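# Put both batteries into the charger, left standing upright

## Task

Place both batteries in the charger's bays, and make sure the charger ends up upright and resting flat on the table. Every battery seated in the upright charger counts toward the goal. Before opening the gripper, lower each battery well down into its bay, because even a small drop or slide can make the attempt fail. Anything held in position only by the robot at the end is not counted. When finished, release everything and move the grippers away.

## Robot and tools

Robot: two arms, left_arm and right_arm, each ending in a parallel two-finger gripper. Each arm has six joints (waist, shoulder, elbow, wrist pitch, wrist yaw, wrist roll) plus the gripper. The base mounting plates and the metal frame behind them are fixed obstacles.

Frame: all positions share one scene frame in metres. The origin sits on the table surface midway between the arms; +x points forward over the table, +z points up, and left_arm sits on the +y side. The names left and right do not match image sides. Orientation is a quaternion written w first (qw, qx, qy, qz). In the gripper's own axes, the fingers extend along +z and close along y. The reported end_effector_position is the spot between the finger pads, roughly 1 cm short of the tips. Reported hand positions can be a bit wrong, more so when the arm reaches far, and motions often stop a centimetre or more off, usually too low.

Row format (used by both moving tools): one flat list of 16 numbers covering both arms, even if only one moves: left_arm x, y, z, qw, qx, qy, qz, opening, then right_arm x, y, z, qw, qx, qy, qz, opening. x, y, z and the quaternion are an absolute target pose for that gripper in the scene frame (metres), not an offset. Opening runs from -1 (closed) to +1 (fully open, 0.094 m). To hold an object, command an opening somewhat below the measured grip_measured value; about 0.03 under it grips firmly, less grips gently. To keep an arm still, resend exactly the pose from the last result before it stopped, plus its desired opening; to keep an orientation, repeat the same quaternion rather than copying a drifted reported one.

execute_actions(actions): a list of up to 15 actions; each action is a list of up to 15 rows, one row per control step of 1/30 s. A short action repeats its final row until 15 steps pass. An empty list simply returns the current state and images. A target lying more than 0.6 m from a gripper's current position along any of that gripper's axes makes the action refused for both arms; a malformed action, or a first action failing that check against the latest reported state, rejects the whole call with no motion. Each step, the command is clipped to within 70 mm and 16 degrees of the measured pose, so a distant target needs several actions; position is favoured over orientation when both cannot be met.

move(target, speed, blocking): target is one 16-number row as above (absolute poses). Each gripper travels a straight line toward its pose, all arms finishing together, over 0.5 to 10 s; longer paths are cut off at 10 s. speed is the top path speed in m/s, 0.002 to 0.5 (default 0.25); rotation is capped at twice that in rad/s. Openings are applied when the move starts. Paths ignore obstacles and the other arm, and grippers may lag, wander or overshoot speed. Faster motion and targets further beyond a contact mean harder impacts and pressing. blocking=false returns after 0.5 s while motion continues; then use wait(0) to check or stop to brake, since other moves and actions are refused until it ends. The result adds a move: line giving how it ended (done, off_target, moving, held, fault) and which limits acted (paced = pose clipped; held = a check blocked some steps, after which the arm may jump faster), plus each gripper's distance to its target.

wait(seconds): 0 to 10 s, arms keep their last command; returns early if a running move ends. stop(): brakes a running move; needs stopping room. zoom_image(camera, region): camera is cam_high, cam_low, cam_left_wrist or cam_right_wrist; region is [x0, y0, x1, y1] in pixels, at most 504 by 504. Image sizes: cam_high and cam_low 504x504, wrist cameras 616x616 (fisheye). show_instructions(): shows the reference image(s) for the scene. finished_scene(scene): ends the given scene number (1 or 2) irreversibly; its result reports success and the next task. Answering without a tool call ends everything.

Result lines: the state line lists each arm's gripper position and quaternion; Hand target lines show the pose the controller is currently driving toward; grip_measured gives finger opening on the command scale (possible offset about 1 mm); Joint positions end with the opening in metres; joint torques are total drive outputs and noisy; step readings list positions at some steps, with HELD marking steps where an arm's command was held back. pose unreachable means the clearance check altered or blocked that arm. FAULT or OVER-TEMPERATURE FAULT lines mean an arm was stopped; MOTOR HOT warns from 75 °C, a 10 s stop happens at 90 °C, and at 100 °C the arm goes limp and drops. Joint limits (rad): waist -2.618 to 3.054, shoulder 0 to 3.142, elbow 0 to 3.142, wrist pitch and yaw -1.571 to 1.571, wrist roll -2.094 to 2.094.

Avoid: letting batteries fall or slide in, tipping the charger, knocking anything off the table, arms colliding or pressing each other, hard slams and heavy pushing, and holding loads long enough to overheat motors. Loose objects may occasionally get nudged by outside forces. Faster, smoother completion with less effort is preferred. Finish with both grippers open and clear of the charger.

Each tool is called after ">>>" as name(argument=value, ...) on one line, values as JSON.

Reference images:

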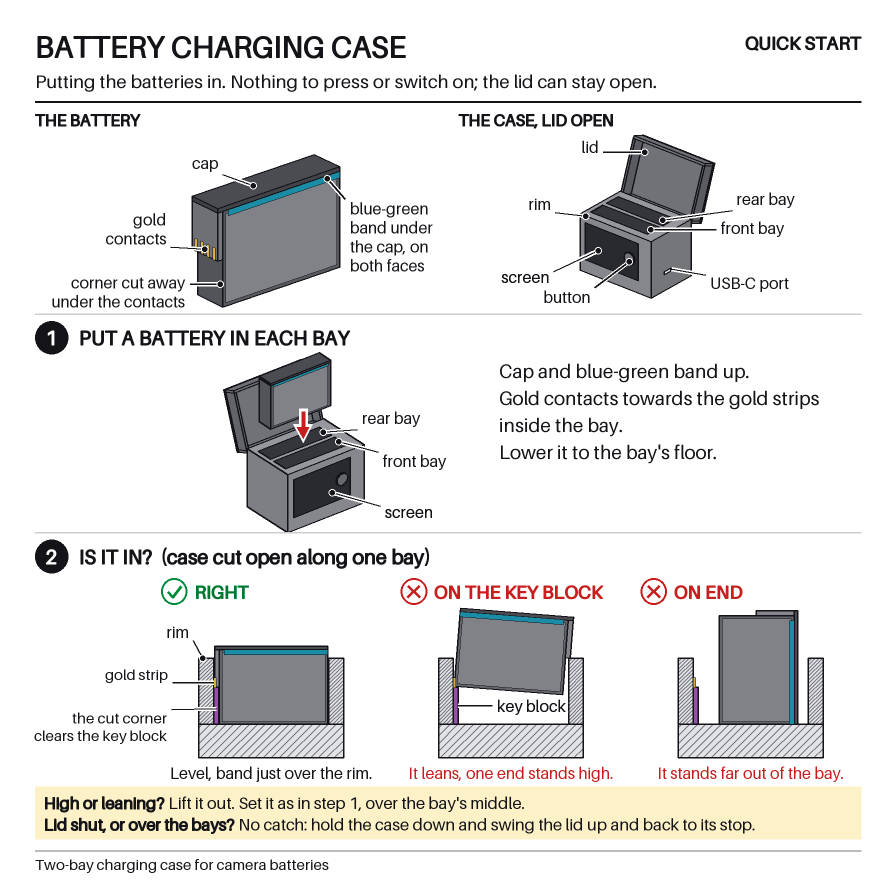

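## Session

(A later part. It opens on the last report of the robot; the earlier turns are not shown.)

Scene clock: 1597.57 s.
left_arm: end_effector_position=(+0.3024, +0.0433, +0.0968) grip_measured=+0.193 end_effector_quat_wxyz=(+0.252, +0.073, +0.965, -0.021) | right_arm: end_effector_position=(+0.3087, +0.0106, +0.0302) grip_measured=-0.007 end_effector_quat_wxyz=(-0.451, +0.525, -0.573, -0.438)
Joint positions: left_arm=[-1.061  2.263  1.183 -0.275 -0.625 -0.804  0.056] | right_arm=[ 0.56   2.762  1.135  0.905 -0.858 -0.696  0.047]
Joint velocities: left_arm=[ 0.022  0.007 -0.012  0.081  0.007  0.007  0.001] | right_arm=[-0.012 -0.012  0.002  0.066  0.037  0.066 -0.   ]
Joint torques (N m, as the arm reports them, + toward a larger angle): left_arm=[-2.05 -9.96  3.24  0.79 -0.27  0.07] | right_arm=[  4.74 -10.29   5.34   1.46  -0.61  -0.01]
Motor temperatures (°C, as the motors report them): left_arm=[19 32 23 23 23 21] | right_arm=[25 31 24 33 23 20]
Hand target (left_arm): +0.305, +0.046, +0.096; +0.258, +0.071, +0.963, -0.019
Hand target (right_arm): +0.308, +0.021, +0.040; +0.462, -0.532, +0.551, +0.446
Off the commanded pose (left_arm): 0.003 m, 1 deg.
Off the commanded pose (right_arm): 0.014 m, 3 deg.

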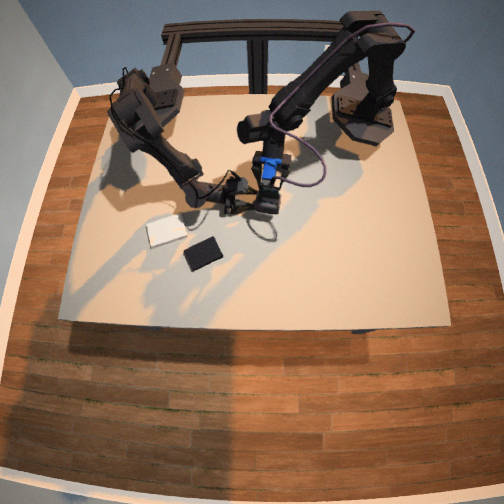

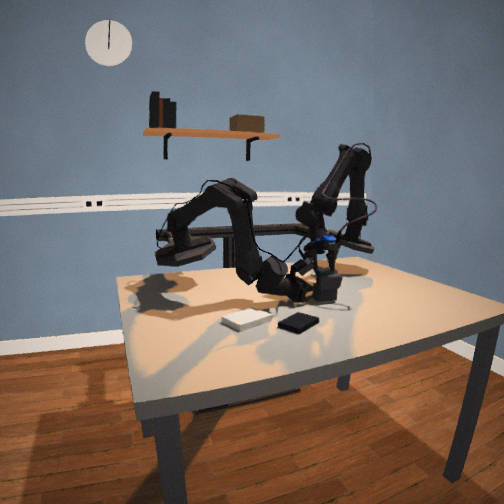

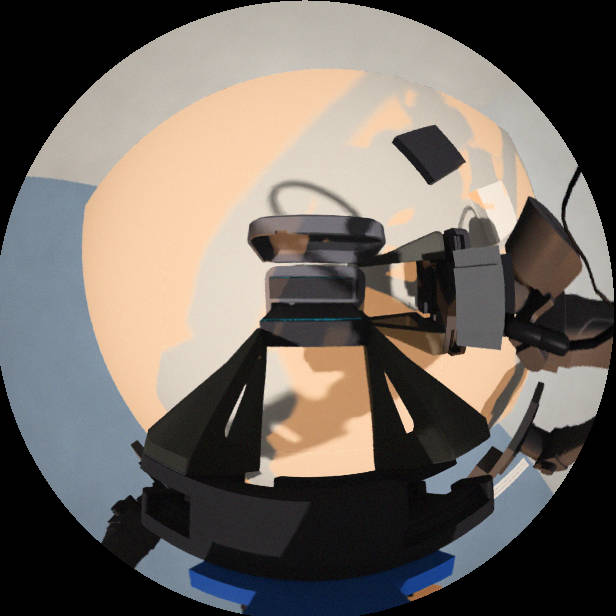

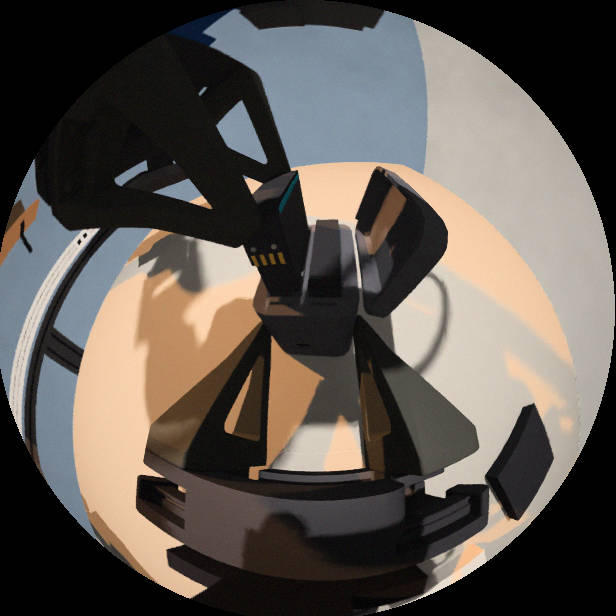

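>>> move(target=[0.307,0.0441,0.16,0.2581,0.0716,0.9632,-0.0192,0.16,0.308,0.021,0.040,0.4624,-0.5322,0.5510,0.4466,-0.02], speed=0.08)

>>> execute_actions(actions=[[[0.307,0.0441,0.136,0.2581,0.0716,0.9632,-0.0192,0.16,0.308,0.021,0.040,0.4624,-0.5322,0.5510,0.4466,-0.02],[0.307,0.0441,0.1345,0.2581,0.0716,0.9632,-0.0192,0.16,0.308,0.021,0.040,0.4624,-0.5322,0.5510,0.4466,-0.02],[0.307,0.0441,0.133,0.2581,0.0716,0.9632,-0.0192,0.16,0.308,0.021,0.040,0.4624,-0.5322,0.5510,0.4466,-0.02],[0.307,0.0441,0.1315,0.2581,0.0716,0.9632,-0.0192,0.16,0.308,0.021,0.040,0.4624,-0.5322,0.5510,0.4466,-0.02],[0.307,0.0441,0.130,0.2581,0.0716,0.9632,-0.0192,0.16,0.308,0.021,0.040,0.4624,-0.5322,0.5510,0.4466,-0.02],[0.307,0.0441,0.129,0.2581,0.0716,0.9632,-0.0192,0.16,0.308,0.021,0.040,0.4624,-0.5322,0.5510,0.4466,-0.02],[0.307,0.0441,0.128,0.2581,0.0716,0.9632,-0.0192,0.16,0.308,0.021,0.040,0.4624,-0.5322,0.5510,0.4466,-0.02],[0.307,0.0441,0.127,0.2581,0.0716,0.9632,-0.0192,0.16,0.308,0.021,0.040,0.4624,-0.5322,0.5510,0.4466,-0.02],[0.307,0.0441,0.126,0.2581,0.0716,0.9632,-0.0192,0.16,0.308,0.021,0.040,0.4624,-0.5322,0.5510,0.4466,-0.02],[0.307,0.0441,0.125,0.2581,0.0716,0.9632,-0.0192,0.16,0.308,0.021,0.040,0.4624,-0.5322,0.5510,0.4466,-0.02],[0.307,0.0441,0.124,0.2581,0.0716,0.9632,-0.0192,0.16,0.308,0.021,0.040,0.4624,-0.5322,0.5510,0.4466,-0.02],[0.307,0.0441,0.123,0.2581,0.0716,0.9632,-0.0192,0.16,0.308,0.021,0.040,0.4624,-0.5322,0.5510,0.4466,-0.02],[0.307,0.0441,0.122,0.2581,0.0716,0.9632,-0.0192,0.16,0.308,0.021,0.040,0.4624,-0.5322,0.5510,0.4466,-0.02],[0.307,0.0441,0.121,0.2581,0.0716,0.9632,-0.0192,0.16,0.308,0.021,0.040,0.4624,-0.5322,0.5510,0.4466,-0.02],[0.307,0.0441,0.120,0.2581,0.0716,0.9632,-0.0192,0.16,0.308,0.021,0.040,0.4624,-0.5322,0.5510,0.4466,-0.02]],[[0.307,0.0441,0.119,0.2581,0.0716,0.9632,-0.0192,0.16,0.308,0.021,0.040,0.4624,-0.5322,0.5510,0.4466,-0.02],[0.307,0.0441,0.118,0.2581,0.0716,0.9632,-0.0192,0.16,0.308,0.021,0.040,0.4624,-0.5322,0.5510,0.4466,-0.02],[0.307,0.0441,0.117,0.2581,0.0716,0.9632,-0.0192,0.16,0.308,0.021,0.040,0.4624,-0.5322,0.5510,0.4466,-0.02],[0.307,0.0441,0.116,0.2581,0.0716,0.9632,-0.0192,0.16,0.308,0.021,0.040,0.4624,-0.5322,0.5510,0.4466,-0.02],[0.307,0.0441,0.115,0.2581,0.0716,0.9632,-0.0192,0.16,0.308,0.021,0.040,0.4624,-0.5322,0.5510,0.4466,-0.02],[0.307,0.0441,0.114,0.2581,0.0716,0.9632,-0.0192,0.16,0.308,0.021,0.040,0.4624,-0.5322,0.5510,0.4466,-0.02],[0.307,0.0441,0.113,0.2581,0.0716,0.9632,-0.0192,0.16,0.308,0.021,0.040,0.4624,-0.5322,0.5510,0.4466,-0.02],[0.307,0.0441,0.112,0.2581,0.0716,0.9632,-0.0192,0.16,0.308,0.021,0.040,0.4624,-0.5322,0.5510,0.4466,-0.02],[0.307,0.0441,0.111,0.2581,0.0716,0.9632,-0.0192,0.16,0.308,0.021,0.040,0.4624,-0.5322,0.5510,0.4466,-0.02],[0.307,0.0441,0.110,0.2581,0.0716,0.9632,-0.0192,0.16,0.308,0.021,0.040,0.4624,-0.5322,0.5510,0.4466,-0.02],[0.307,0.0441,0.109,0.2581,0.0716,0.9632,-0.0192,0.16,0.308,0.021,0.040,0.4624,-0.5322,0.5510,0.4466,-0.02],[0.307,0.0441,0.108,0.2581,0.0716,0.9632,-0.0192,0.16,0.308,0.021,0.040,0.4624,-0.5322,0.5510,0.4466,-0.02],[0.307,0.0441,0.107,0.2581,0.0716,0.9632,-0.0192,0.16,0.308,0.021,0.040,0.4624,-0.5322,0.5510,0.4466,-0.02],[0.307,0.0441,0.106,0.2581,0.0716,0.9632,-0.0192,0.16,0.308,0.021,0.040,0.4624,-0.5322,0.5510,0.4466,-0.02],[0.307,0.0441,0.105,0.2581,0.0716,0.9632,-0.0192,0.16,0.308,0.021,0.040,0.4624,-0.5322,0.5510,0.4466,-0.02]],[[0.307,0.0441,0.104,0.2581,0.0716,0.9632,-0.0192,0.16,0.308,0.021,0.040,0.4624,-0.5322,0.5510,0.4466,-0.02],[0.307,0.0441,0.103,0.2581,0.0716,0.9632,-0.0192,0.16,0.308,0.021,0.040,0.4624,-0.5322,0.5510,0.4466,-0.02],[0.307,0.0441,0.102,0.2581,0.0716,0.9632,-0.0192,0.16,0.308,0.021,0.040,0.4624,-0.5322,0.5510,0.4466,-0.02],[0.307,0.0441,0.101,0.2581,0.0716,0.9632,-0.0192,0.16,0.308,0.021,0.040,0.4624,-0.5322,0.5510,0.4466,-0.02],[0.307,0.0441,0.100,0.2581,0.0716,0.9632,-0.0192,0.16,0.308,0.021,0.040,0.4624,-0.5322,0.5510,0.4466,-0.02],[0.307,0.0441,0.099,0.2581,0.0716,0.9632,-0.0192,0.16,0.308,0.021,0.040,0.4624,-0.5322,0.5510,0.4466,-0.02],[0.307,0.0441,0.098,0.2581,0.0716,0.9632,-0.0192,0.16,0.308,0.021,0.040,0.4624,-0.5322,0.5510,0.4466,-0.02],[0.307,0.0441,0.097,0.2581,0.0716,0.9632,-0.0192,0.16,0.308,0.021,0.040,0.4624,-0.5322,0.5510,0.4466,-0.02],[0.307,0.0441,0.096,0.2581,0.0716,0.9632,-0.0192,0.16,0.308,0.021,0.040,0.4624,-0.5322,0.5510,0.4466,-0.02],[0.307,0.0441,0.095,0.2581,0.0716,0.9632,-0.0192,0.16,0.308,0.021,0.040,0.4624,-0.5322,0.5510,0.4466,-0.02],[0.307,0.0441,0.094,0.2581,0.0716,0.9632,-0.0192,0.16,0.308,0.021,0.040,0.4624,-0.5322,0.5510,0.4466,-0.02],[0.307,0.0441,0.093,0.2581,0.0716,0.9632,-0.0192,0.16,0.308,0.021,0.040,0.4624,-0.5322,0.5510,0.4466,-0.02],[0.307,0.0441,0.092,0.2581,0.0716,0.9632,-0.0192,0.16,0.308,0.021,0.040,0.4624,-0.5322,0.5510,0.4466,-0.02],[0.307,0.0441,0.091,0.2581,0.0716,0.9632,-0.0192,0.16,0.308,0.021,0.040,0.4624,-0.5322,0.5510,0.4466,-0.02],[0.307,0.0441,0.090,0.2581,0.0716,0.9632,-0.0192,0.16,0.308,0.021,0.040,0.4624,-0.5322,0.5510,0.4466,-0.02]],[[0.307,0.0441,0.089,0.2581,0.0716,0.9632,-0.0192,0.16,0.308,0.021,0.040,0.4624,-0.5322,0.5510,0.4466,-0.02],[0.307,0.0441,0.088,0.2581,0.0716,0.9632,-0.0192,0.16,0.308,0.021,0.040,0.4624,-0.5322,0.5510,0.4466,-0.02],[0.307,0.0441,0.087,0.2581,0.0716,0.9632,-0.0192,0.16,0.308,0.021,0.040,0.4624,-0.5322,0.5510,0.4466,-0.02],[0.307,0.0441,0.086,0.2581,0.0716,0.9632,-0.0192,0.16,0.308,0.021,0.040,0.4624,-0.5322,0.5510,0.4466,-0.02],[0.307,0.0441,0.085,0.2581,0.0716,0.9632,-0.0192,0.16,0.308,0.021,0.040,0.4624,-0.5322,0.5510,0.4466,-0.02],[0.307,0.0441,0.084,0.2581,0.0716,0.9632,-0.0192,0.16,0.308,0.021,0.040,0.4624,-0.5322,0.5510,0.4466,-0.02],[0.307,0.0441,0.083,0.2581,0.0716,0.9632,-0.0192,0.16,0.308,0.021,0.040,0.4624,-0.5322,0.5510,0.4466,-0.02],[0.307,0.0441,0.082,0.2581,0.0716,0.9632,-0.0192,0.16,0.308,0.021,0.040,0.4624,-0.5322,0.5510,0.4466,-0.02]]])

>>> zoom_image(camera="cam_left_wrist", region=[230,230,400,360])

>>> zoom_image(camera="cam_right_wrist", region=[210,140,400,340])

Scene clock: 1629.00 s.
left_arm: end_effector_position=(+0.3012, +0.0541, +0.1388) grip_measured=+0.193 end_effector_quat_wxyz=(+0.237, +0.079, +0.968, -0.004) | right_arm: end_effector_position=(+0.3087, +0.0106, +0.0302) grip_measured=-0.007 end_effector_quat_wxyz=(-0.451, +0.525, -0.573, -0.438)
Joint positions: left_arm=[-1.075  2.165  1.249 -0.503 -0.622 -0.834  0.056] | right_arm=[ 0.56   2.762  1.135  0.905 -0.858 -0.696  0.047]
Joint velocities: left_arm=[ 0.007  0.027 -0.017 -0.066  0.007 -0.007 -0.001] | right_arm=[-0.002  0.007  0.002 -0.022 -0.081 -0.007 -0.001]
Joint torques (N m, as the arm reports them, + toward a larger angle): left_arm=[ -3.71 -11.73   6.13   0.52  -0.37  -0.05] | right_arm=[  4.74 -10.23   5.22   1.49  -0.62  -0.01]
Motor temperatures (°C, as the motors report them): left_arm=[19 33 23 23 23 21] | right_arm=[25 31 24 33 23 20]
Hand target (left_arm): +0.307, +0.044, +0.160; +0.258, +0.071, +0.963, -0.020
Hand target (right_arm): +0.308, +0.021, +0.040; +0.462, -0.532, +0.551, +0.446
Off the commanded pose (left_arm): 0.024 m, 3 deg.
Off the commanded pose (right_arm): 0.014 m, 3 deg.
move: off_target (left_arm, right_arm)

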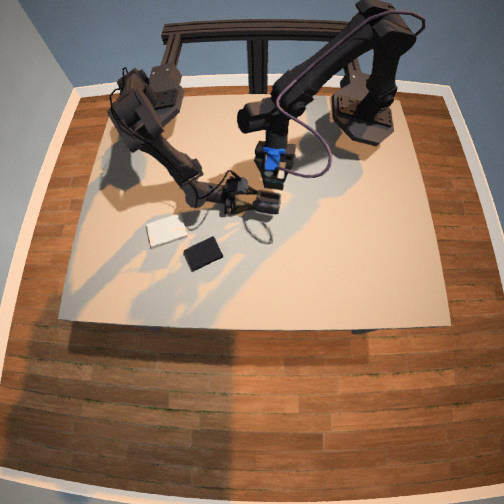

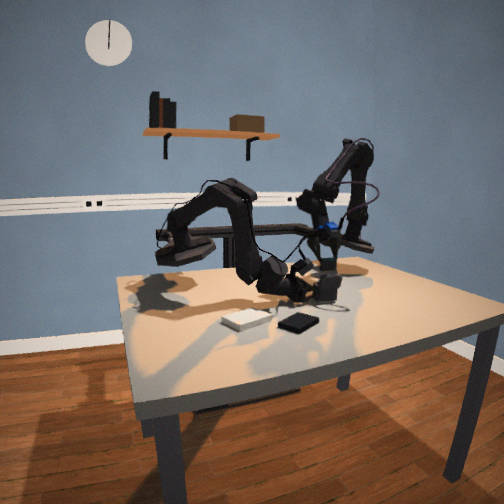

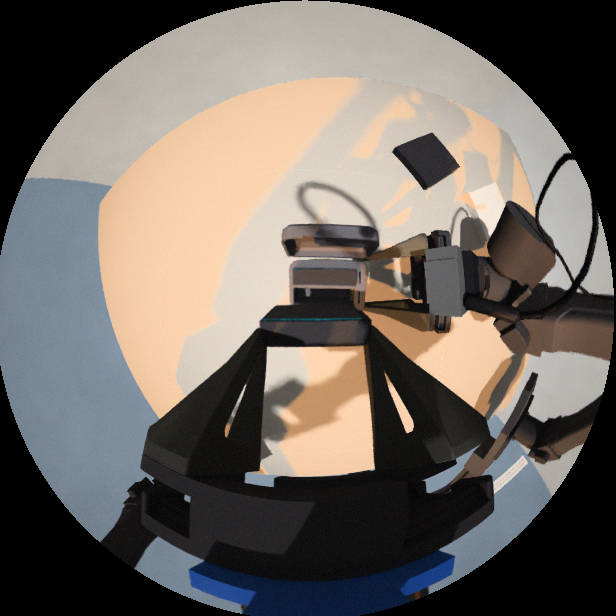

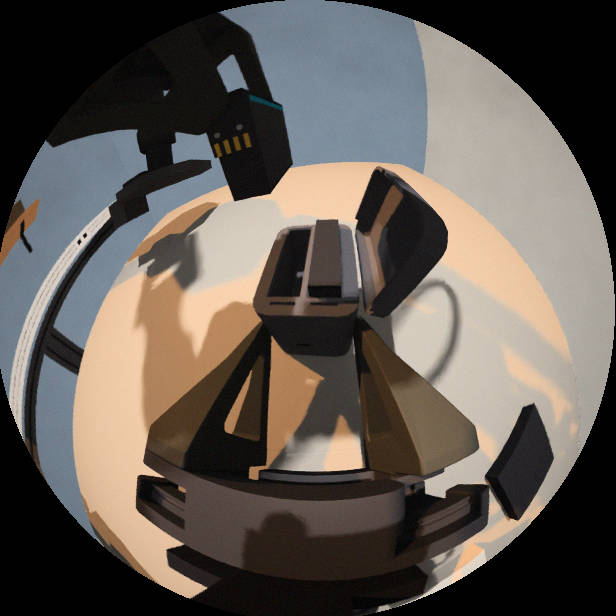

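Scene clock: 1631.00 s.
left_arm: end_effector_position=(+0.3058, +0.0418, +0.0935) grip_measured=+0.193 end_effector_quat_wxyz=(+0.256, +0.075, +0.964, -0.019) | right_arm: end_effector_position=(+0.3087, +0.0106, +0.0303) grip_measured=-0.007 end_effector_quat_wxyz=(-0.451, +0.525, -0.573, -0.438)
Joint positions: left_arm=[-1.056  2.279  1.19  -0.259 -0.632 -0.79   0.056] | right_arm=[ 0.56   2.762  1.135  0.905 -0.858 -0.696  0.047]
Joint velocities: left_arm=[-0.007 -0.007 -0.007 -0.007  0.051 -0.051 -0.   ] | right_arm=[-0.007 -0.002  0.012  0.037 -0.022  0.066 -0.   ]
Joint torques (N m, as the arm reports them, + toward a larger angle): left_arm=[-1.49 -8.05  2.62  1.02 -0.21  0.1 ] | right_arm=[  4.68 -10.14   5.21   1.46  -0.6   -0.04]
Motor temperatures (°C, as the motors report them): left_arm=[19 32 23 23 23 21] | right_arm=[25 31 24 33 23 20]
Hand target (left_arm): +0.307, +0.044, +0.082; +0.258, +0.071, +0.963, -0.019
Hand target (right_arm): +0.308, +0.021, +0.040; -0.462, +0.532, -0.551, -0.446
Off the commanded pose (left_arm): 0.012 m, 0 deg.
Off the commanded pose (right_arm): 0.014 m, 3 deg.
Step readings (end_effector_position; steps 1 to 15: 1st action; 16 to 30: 2nd action; 31 to 45: 3rd action; 46 to 60: 4th action):
0: left_arm (+0.3012, +0.0541, +0.1388) | right_arm (+0.3087, +0.0106, +0.0302)
1: left_arm (+0.3015, +0.0532, +0.1385) | right_arm (+0.3087, +0.0106, +0.0302)
2: left_arm (+0.3025, +0.0512, +0.1382) | right_arm (+0.3087, +0.0106, +0.0302)
4: left_arm (+0.3038, +0.0474, +0.1360) | right_arm (+0.3087, +0.0106, +0.0302)
8: left_arm (+0.3038, +0.0442, +0.1300) | right_arm (+0.3087, +0.0106, +0.0302)
15: left_arm (+0.3018, +0.0437, +0.1216) | right_arm (+0.3087, +0.0106, +0.0302)
16: left_arm (+0.3019, +0.0434, +0.1210) | right_arm (+0.3087, +0.0106, +0.0302)
17: left_arm (+0.3019, +0.0430, +0.1203) | right_arm (+0.3087, +0.0106, +0.0302)
19: left_arm (+0.3019, +0.0422, +0.1190) | right_arm (+0.3087, +0.0106, +0.0302)
23: left_arm (+0.3027, +0.0420, +0.1154) | right_arm (+0.3087, +0.0106, +0.0302)
30: left_arm (+0.3035, +0.0430, +0.1076) | right_arm (+0.3087, +0.0106, +0.0302)
31: left_arm (+0.3035, +0.0430, +0.1067) | right_arm (+0.3087, +0.0106, +0.0302)
32: left_arm (+0.3034, +0.0429, +0.1055) | right_arm (+0.3087, +0.0106, +0.0302)
34: left_arm (+0.3033, +0.0428, +0.1036) | right_arm (+0.3087, +0.0106, +0.0302)
38: left_arm (+0.3034, +0.0425, +0.0999) | right_arm (+0.3087, +0.0106, +0.0302)
45: left_arm (+0.3040, +0.0427, +0.0934) | right_arm (+0.3087, +0.0106, +0.0302)
46: left_arm (+0.3043, +0.0423, +0.0936) | right_arm (+0.3087, +0.0106, +0.0302)
47: left_arm (+0.3044, +0.0422, +0.0937) | right_arm (+0.3087, +0.0106, +0.0302)
49: left_arm (+0.3045, +0.0421, +0.0936) | right_arm (+0.3087, +0.0106, +0.0302)
53: left_arm (+0.3053, +0.0420, +0.0933) | right_arm (+0.3087, +0.0106, +0.0303)
60: end_effector_position above

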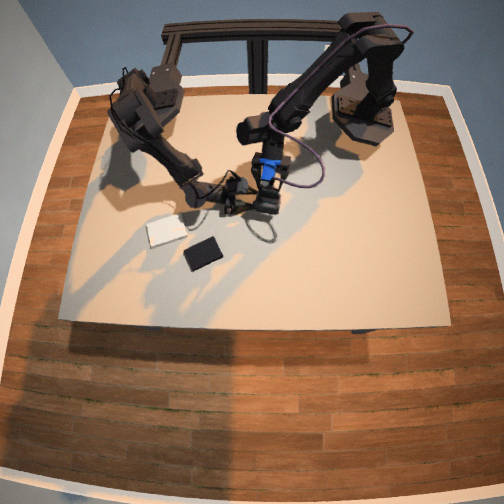

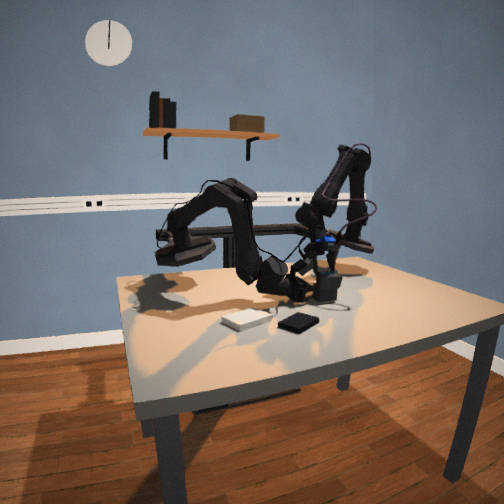

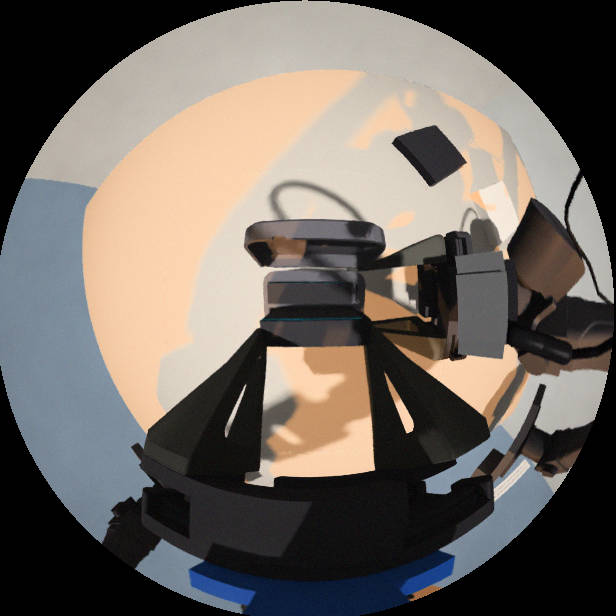

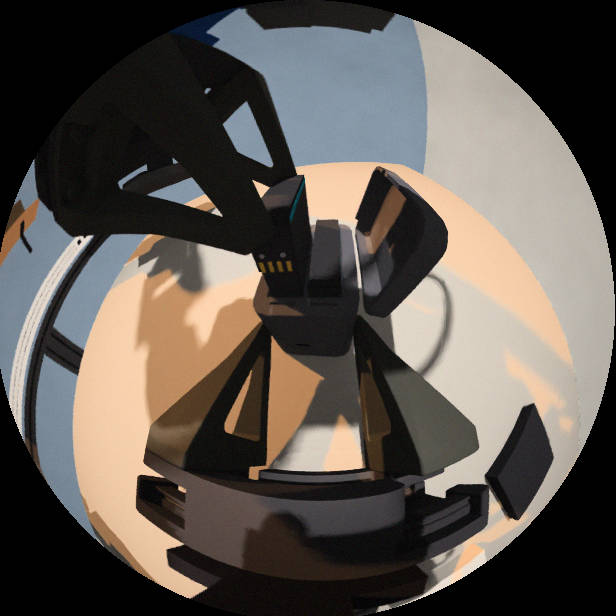

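Region (230, 230, 400, 360) of cam_left_wrist's 616x616 image, scaled by 2.965, with more detail than that image has; it fills the top 385 rows of this view, and the rest is white.

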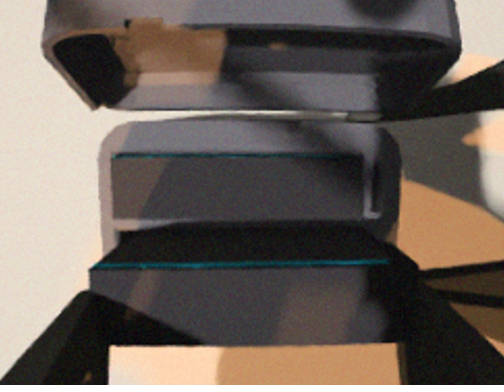

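Region (210, 140, 400, 340) of cam_right_wrist's 616x616 image, scaled by 2.520, with more detail than that image has; it fills the left 479 columns of this view, and the rest is white.

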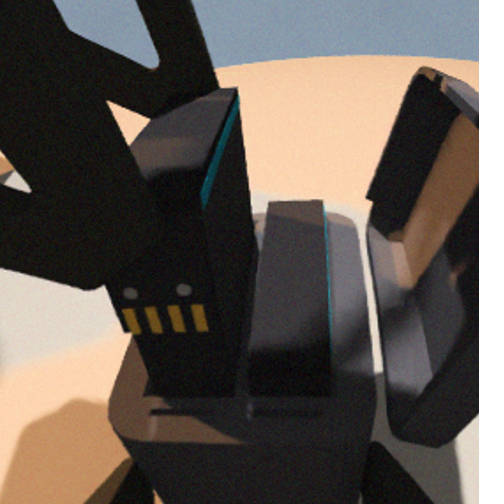

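>>> execute_actions(actions=[[[0.306,0.0441,0.088,0.2581,0.0716,0.9632,-0.0192,0.16,0.308,0.021,0.040,0.4624,-0.5322,0.5510,0.4466,-0.02],[0.3055,0.0441,0.088,0.2581,0.0716,0.9632,-0.0192,0.16,0.308,0.021,0.040,0.4624,-0.5322,0.5510,0.4466,-0.02],[0.305,0.0441,0.088,0.2581,0.0716,0.9632,-0.0192,0.16,0.308,0.021,0.040,0.4624,-0.5322,0.5510,0.4466,-0.02],[0.3045,0.0441,0.088,0.2581,0.0716,0.9632,-0.0192,0.16,0.308,0.021,0.040,0.4624,-0.5322,0.5510,0.4466,-0.02],[0.304,0.0441,0.088,0.2581,0.0716,0.9632,-0.0192,0.16,0.308,0.021,0.040,0.4624,-0.5322,0.5510,0.4466,-0.02],[0.3035,0.0441,0.088,0.2581,0.0716,0.9632,-0.0192,0.16,0.308,0.021,0.040,0.4624,-0.5322,0.5510,0.4466,-0.02],[0.303,0.0441,0.088,0.2581,0.0716,0.9632,-0.0192,0.16,0.308,0.021,0.040,0.4624,-0.5322,0.5510,0.4466,-0.02],[0.3025,0.0441,0.088,0.2581,0.0716,0.9632,-0.0192,0.16,0.308,0.021,0.040,0.4624,-0.5322,0.5510,0.4466,-0.02],[0.302,0.0441,0.088,0.2581,0.0716,0.9632,-0.0192,0.16,0.308,0.021,0.040,0.4624,-0.5322,0.5510,0.4466,-0.02],[0.3015,0.0441,0.088,0.2581,0.0716,0.9632,-0.0192,0.16,0.308,0.021,0.040,0.4624,-0.5322,0.5510,0.4466,-0.02],[0.301,0.0441,0.088,0.2581,0.0716,0.9632,-0.0192,0.16,0.308,0.021,0.040,0.4624,-0.5322,0.5510,0.4466,-0.02]],[[0.300,0.0441,0.088,0.2581,0.0716,0.9632,-0.0192,0.16,0.308,0.021,0.040,0.4624,-0.5322,0.5510,0.4466,-0.02]]])

>>> zoom_image(camera="cam_right_wrist", region=[210,140,400,340])

>>> zoom_image(camera="cam_left_wrist", region=[230,230,400,360])

Scene clock: 1648.27 s.
left_arm: end_effector_position=(+0.3043, +0.0423, +0.0929) grip_measured=+0.193 end_effector_quat_wxyz=(+0.258, +0.072, +0.963, -0.019) | right_arm: end_effector_position=(+0.3087, +0.0106, +0.0303) grip_measured=-0.007 end_effector_quat_wxyz=(-0.451, +0.525, -0.573, -0.438)
Joint positions: left_arm=[-1.06   2.279  1.184 -0.254 -0.636 -0.8    0.056] | right_arm=[ 0.56   2.762  1.135  0.905 -0.858 -0.696  0.047]
Joint velocities: left_arm=[-0.002 -0.007 -0.017 -0.007 -0.007 -0.022 -0.   ] | right_arm=[ 0.022 -0.002 -0.002 -0.022 -0.051  0.037 -0.   ]
Joint torques (N m, as the arm reports them, + toward a larger angle): left_arm=[-2.88 -9.63  2.56  0.82 -0.21 -0.05] | right_arm=[  4.7  -10.11   5.23   1.47  -0.63   0.  ]
Motor temperatures (°C, as the motors report them): left_arm=[19 32 23 23 23 21] | right_arm=[25 31 24 33 23 20]
Hand target (left_arm): +0.300, +0.044, +0.088; +0.258, +0.072, +0.963, -0.019
Hand target (right_arm): +0.308, +0.021, +0.040; -0.462, +0.532, -0.551, -0.446
Off the commanded pose (left_arm): 0.007 m, 0 deg.
Off the commanded pose (right_arm): 0.014 m, 3 deg.
Step readings (end_effector_position; steps 1 to 15: 1st action; 16 to 30: 2nd action):
0: left_arm (+0.3058, +0.0418, +0.0935) | right_arm (+0.3087, +0.0106, +0.0303)
1: left_arm (+0.3058, +0.0418, +0.0935) | right_arm (+0.3087, +0.0106, +0.0303)
2: left_arm (+0.3058, +0.0418, +0.0935) | right_arm (+0.3087, +0.0106, +0.0303)
4: left_arm (+0.3058, +0.0418, +0.0935) | right_arm (+0.3087, +0.0106, +0.0303)
8: left_arm (+0.3058, +0.0418, +0.0935) | right_arm (+0.3087, +0.0106, +0.0303)
15: left_arm (+0.3042, +0.0422, +0.0930) | right_arm (+0.3087, +0.0106, +0.0303)
16: left_arm (+0.3043, +0.0423, +0.0929) | right_arm (+0.3087, +0.0106, +0.0303)
17: left_arm (+0.3043, +0.0423, +0.0929) | right_arm (+0.3087, +0.0106, +0.0303)
19: left_arm (+0.3043, +0.0423, +0.0929) | right_arm (+0.3087, +0.0106, +0.0303)
23: left_arm (+0.3043, +0.0423, +0.0929) | right_arm (+0.3087, +0.0106, +0.0303)
30: end_effector_position above

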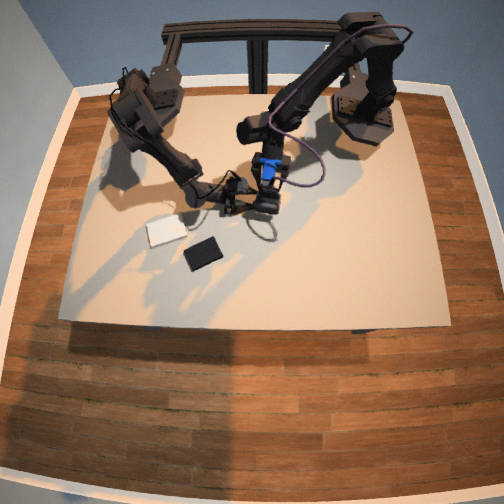

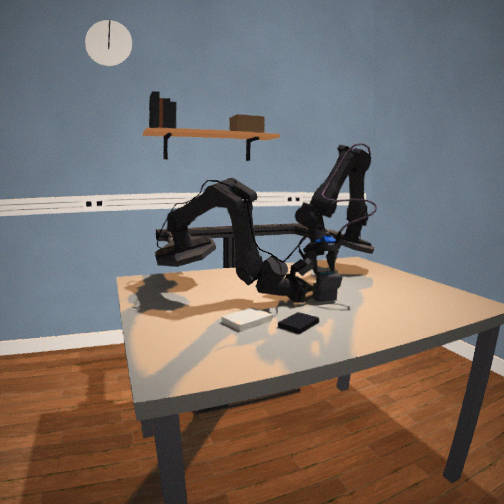

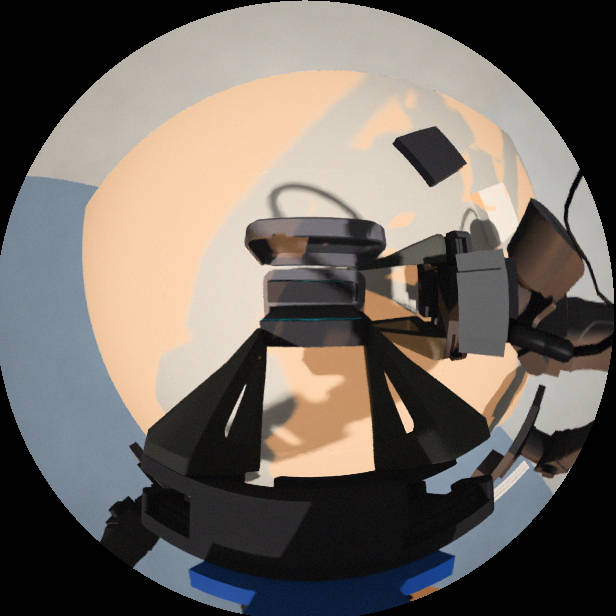

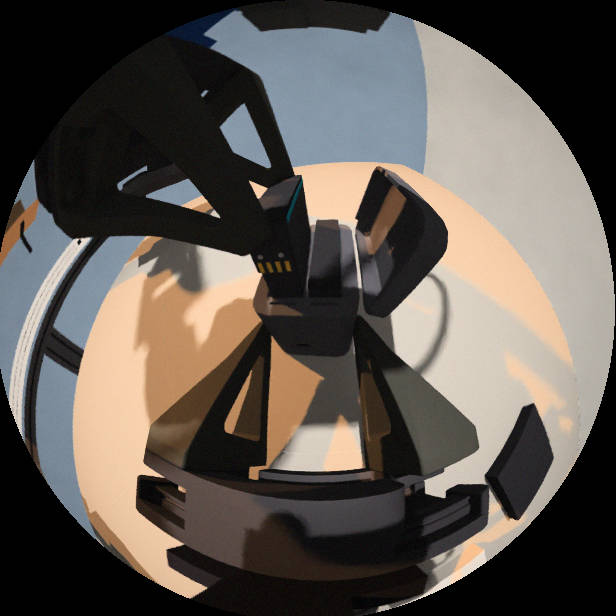

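Region (210, 140, 400, 340) of cam_right_wrist's 616x616 image, scaled by 2.520, with more detail than that image has; it fills the left 479 columns of this view, and the rest is white.

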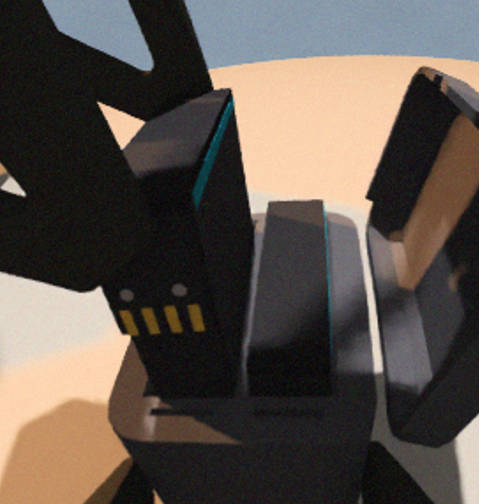

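Region (230, 230, 400, 360) of cam_left_wrist's 616x616 image, scaled by 2.965, with more detail than that image has; it fills the top 385 rows of this view, and the rest is white.

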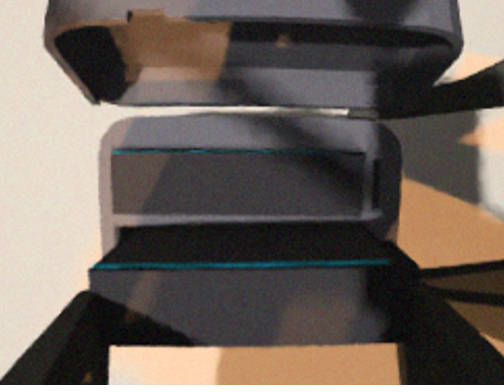

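>>> execute_actions(actions=[[[0.299,0.0441,0.088,0.2581,0.0716,0.9632,-0.0192,0.16,0.308,0.021,0.040,0.4624,-0.5322,0.5510,0.4466,-0.02],[0.2985,0.0441,0.088,0.2581,0.0716,0.9632,-0.0192,0.16,0.308,0.021,0.040,0.4624,-0.5322,0.5510,0.4466,-0.02],[0.298,0.0441,0.088,0.2581,0.0716,0.9632,-0.0192,0.16,0.308,0.021,0.040,0.4624,-0.5322,0.5510,0.4466,-0.02],[0.2975,0.0441,0.088,0.2581,0.0716,0.9632,-0.0192,0.16,0.308,0.021,0.040,0.4624,-0.5322,0.5510,0.4466,-0.02],[0.297,0.0441,0.088,0.2581,0.0716,0.9632,-0.0192,0.16,0.308,0.021,0.040,0.4624,-0.5322,0.5510,0.4466,-0.02],[0.2965,0.0441,0.088,0.2581,0.0716,0.9632,-0.0192,0.16,0.308,0.021,0.040,0.4624,-0.5322,0.5510,0.4466,-0.02],[0.296,0.0441,0.088,0.2581,0.0716,0.9632,-0.0192,0.16,0.308,0.021,0.040,0.4624,-0.5322,0.5510,0.4466,-0.02]]])

Scene clock: 1655.70 s.
left_arm: end_effector_position=(+0.3030, +0.0425, +0.0926) grip_measured=+0.193 end_effector_quat_wxyz=(+0.261, +0.068, +0.963, -0.020) | right_arm: end_effector_position=(+0.3087, +0.0106, +0.0303) grip_measured=-0.007 end_effector_quat_wxyz=(-0.451, +0.525, -0.573, -0.438)
Joint positions: left_arm=[-1.065  2.279  1.176 -0.245 -0.644 -0.811  0.056] | right_arm=[ 0.56   2.762  1.135  0.905 -0.858 -0.696  0.047]
Joint velocities: left_arm=[ 0.002 -0.012 -0.002 -0.037 -0.066  0.037 -0.   ] | right_arm=[-0.002 -0.007  0.007 -0.007 -0.007  0.037  0.   ]
Joint torques (N m, as the arm reports them, + toward a larger angle): left_arm=[-3.12 -9.74  2.59  0.76 -0.17 -0.06] | right_arm=[  4.79 -10.22   5.21   1.45  -0.64  -0.05]
Motor temperatures (°C, as the motors report them): left_arm=[19 32 23 23 23 21] | right_arm=[25 31 24 33 24 20]
Hand target (left_arm): +0.296, +0.044, +0.088; +0.258, +0.072, +0.963, -0.019
Hand target (right_arm): +0.308, +0.021, +0.040; -0.462, +0.532, -0.551, -0.446
Off the commanded pose (left_arm): 0.009 m, 1 deg.
Off the commanded pose (right_arm): 0.014 m, 3 deg.
Step readings (end_effector_position):
0: left_arm (+0.3043, +0.0423, +0.0929) | right_arm (+0.3087, +0.0106, +0.0303)
1: left_arm (+0.3043, +0.0423, +0.0929) | right_arm (+0.3087, +0.0106, +0.0303)
2: left_arm (+0.3043, +0.0422, +0.0930) | right_arm (+0.3087, +0.0106, +0.0303)
4: left_arm (+0.3040, +0.0422, +0.0931) | right_arm (+0.3087, +0.0106, +0.0303)
8: left_arm (+0.3029, +0.0424, +0.0927) | right_arm (+0.3087, +0.0106, +0.0303)
15: end_effector_position above

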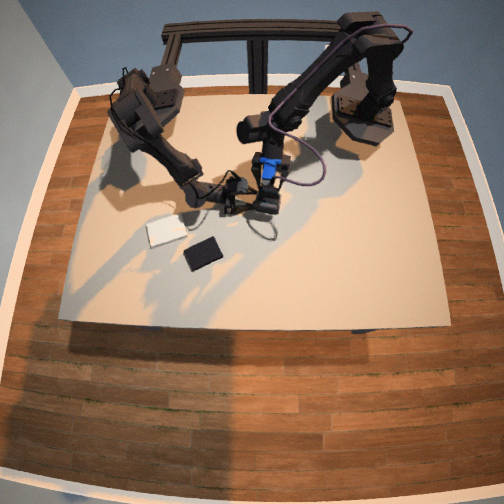

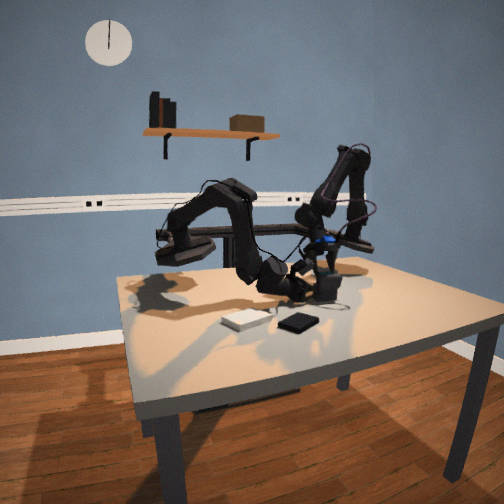

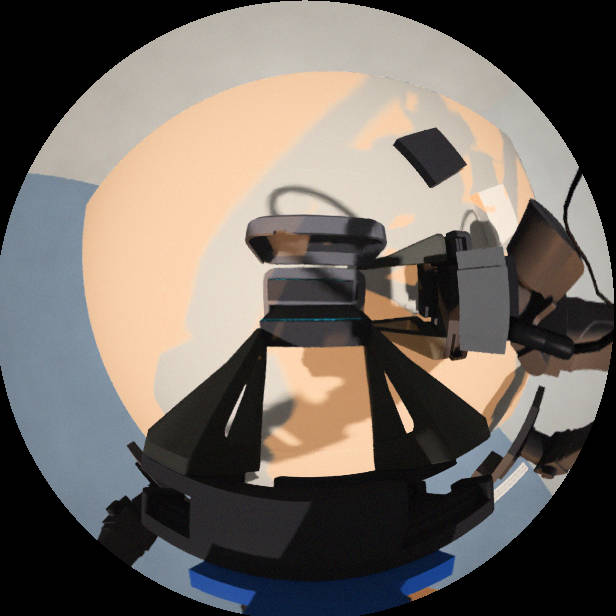

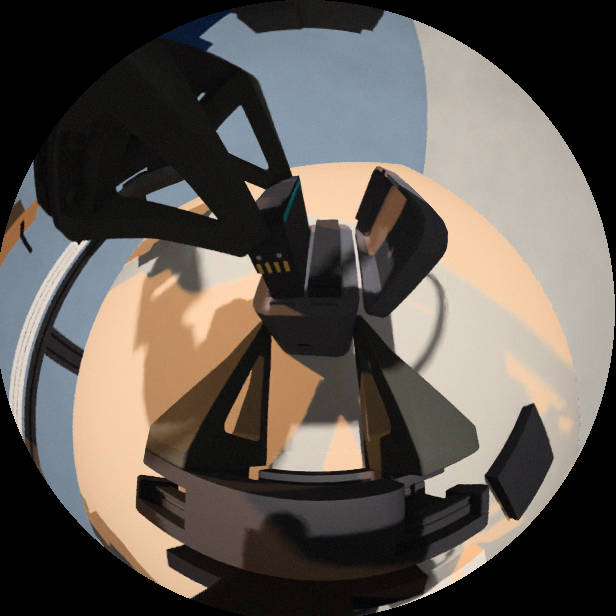

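>>> zoom_image(camera="cam_right_wrist", region=[240,160,370,320])

>>> zoom_image(camera="cam_left_wrist", region=[250,270,380,350])

>>> zoom_image(camera="cam_low", region=[270,240,360,310])

Region (240, 160, 370, 320) of cam_right_wrist's 616x616 image, scaled by 3.150, with more detail than that image has; it fills the left 410 columns of this view, and the rest is white.

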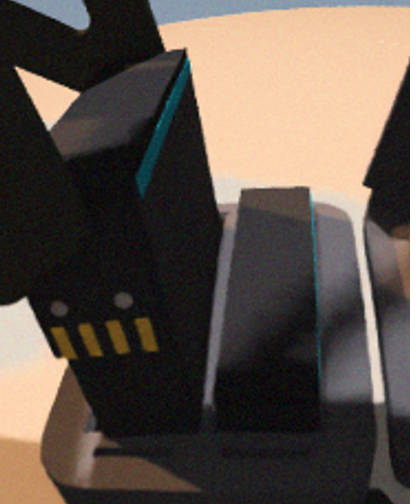

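Region (250, 270, 380, 350) of cam_left_wrist's 616x616 image, scaled by 3.877, with more detail than that image has; it fills the top 310 rows of this view, and the rest is white.

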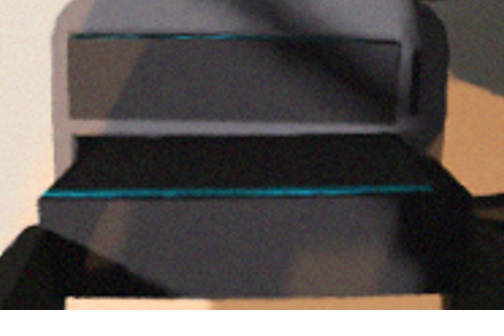

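Region (270, 240, 360, 310) of cam_low's 504x504 image, scaled by 5.600, with more detail than that image has.

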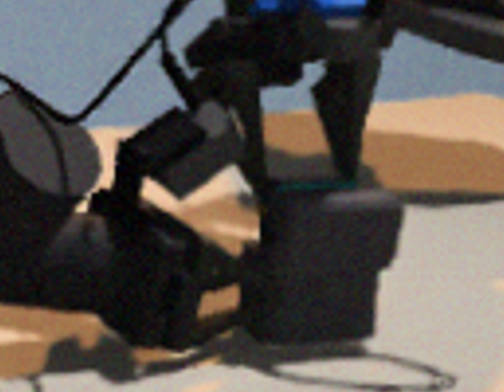

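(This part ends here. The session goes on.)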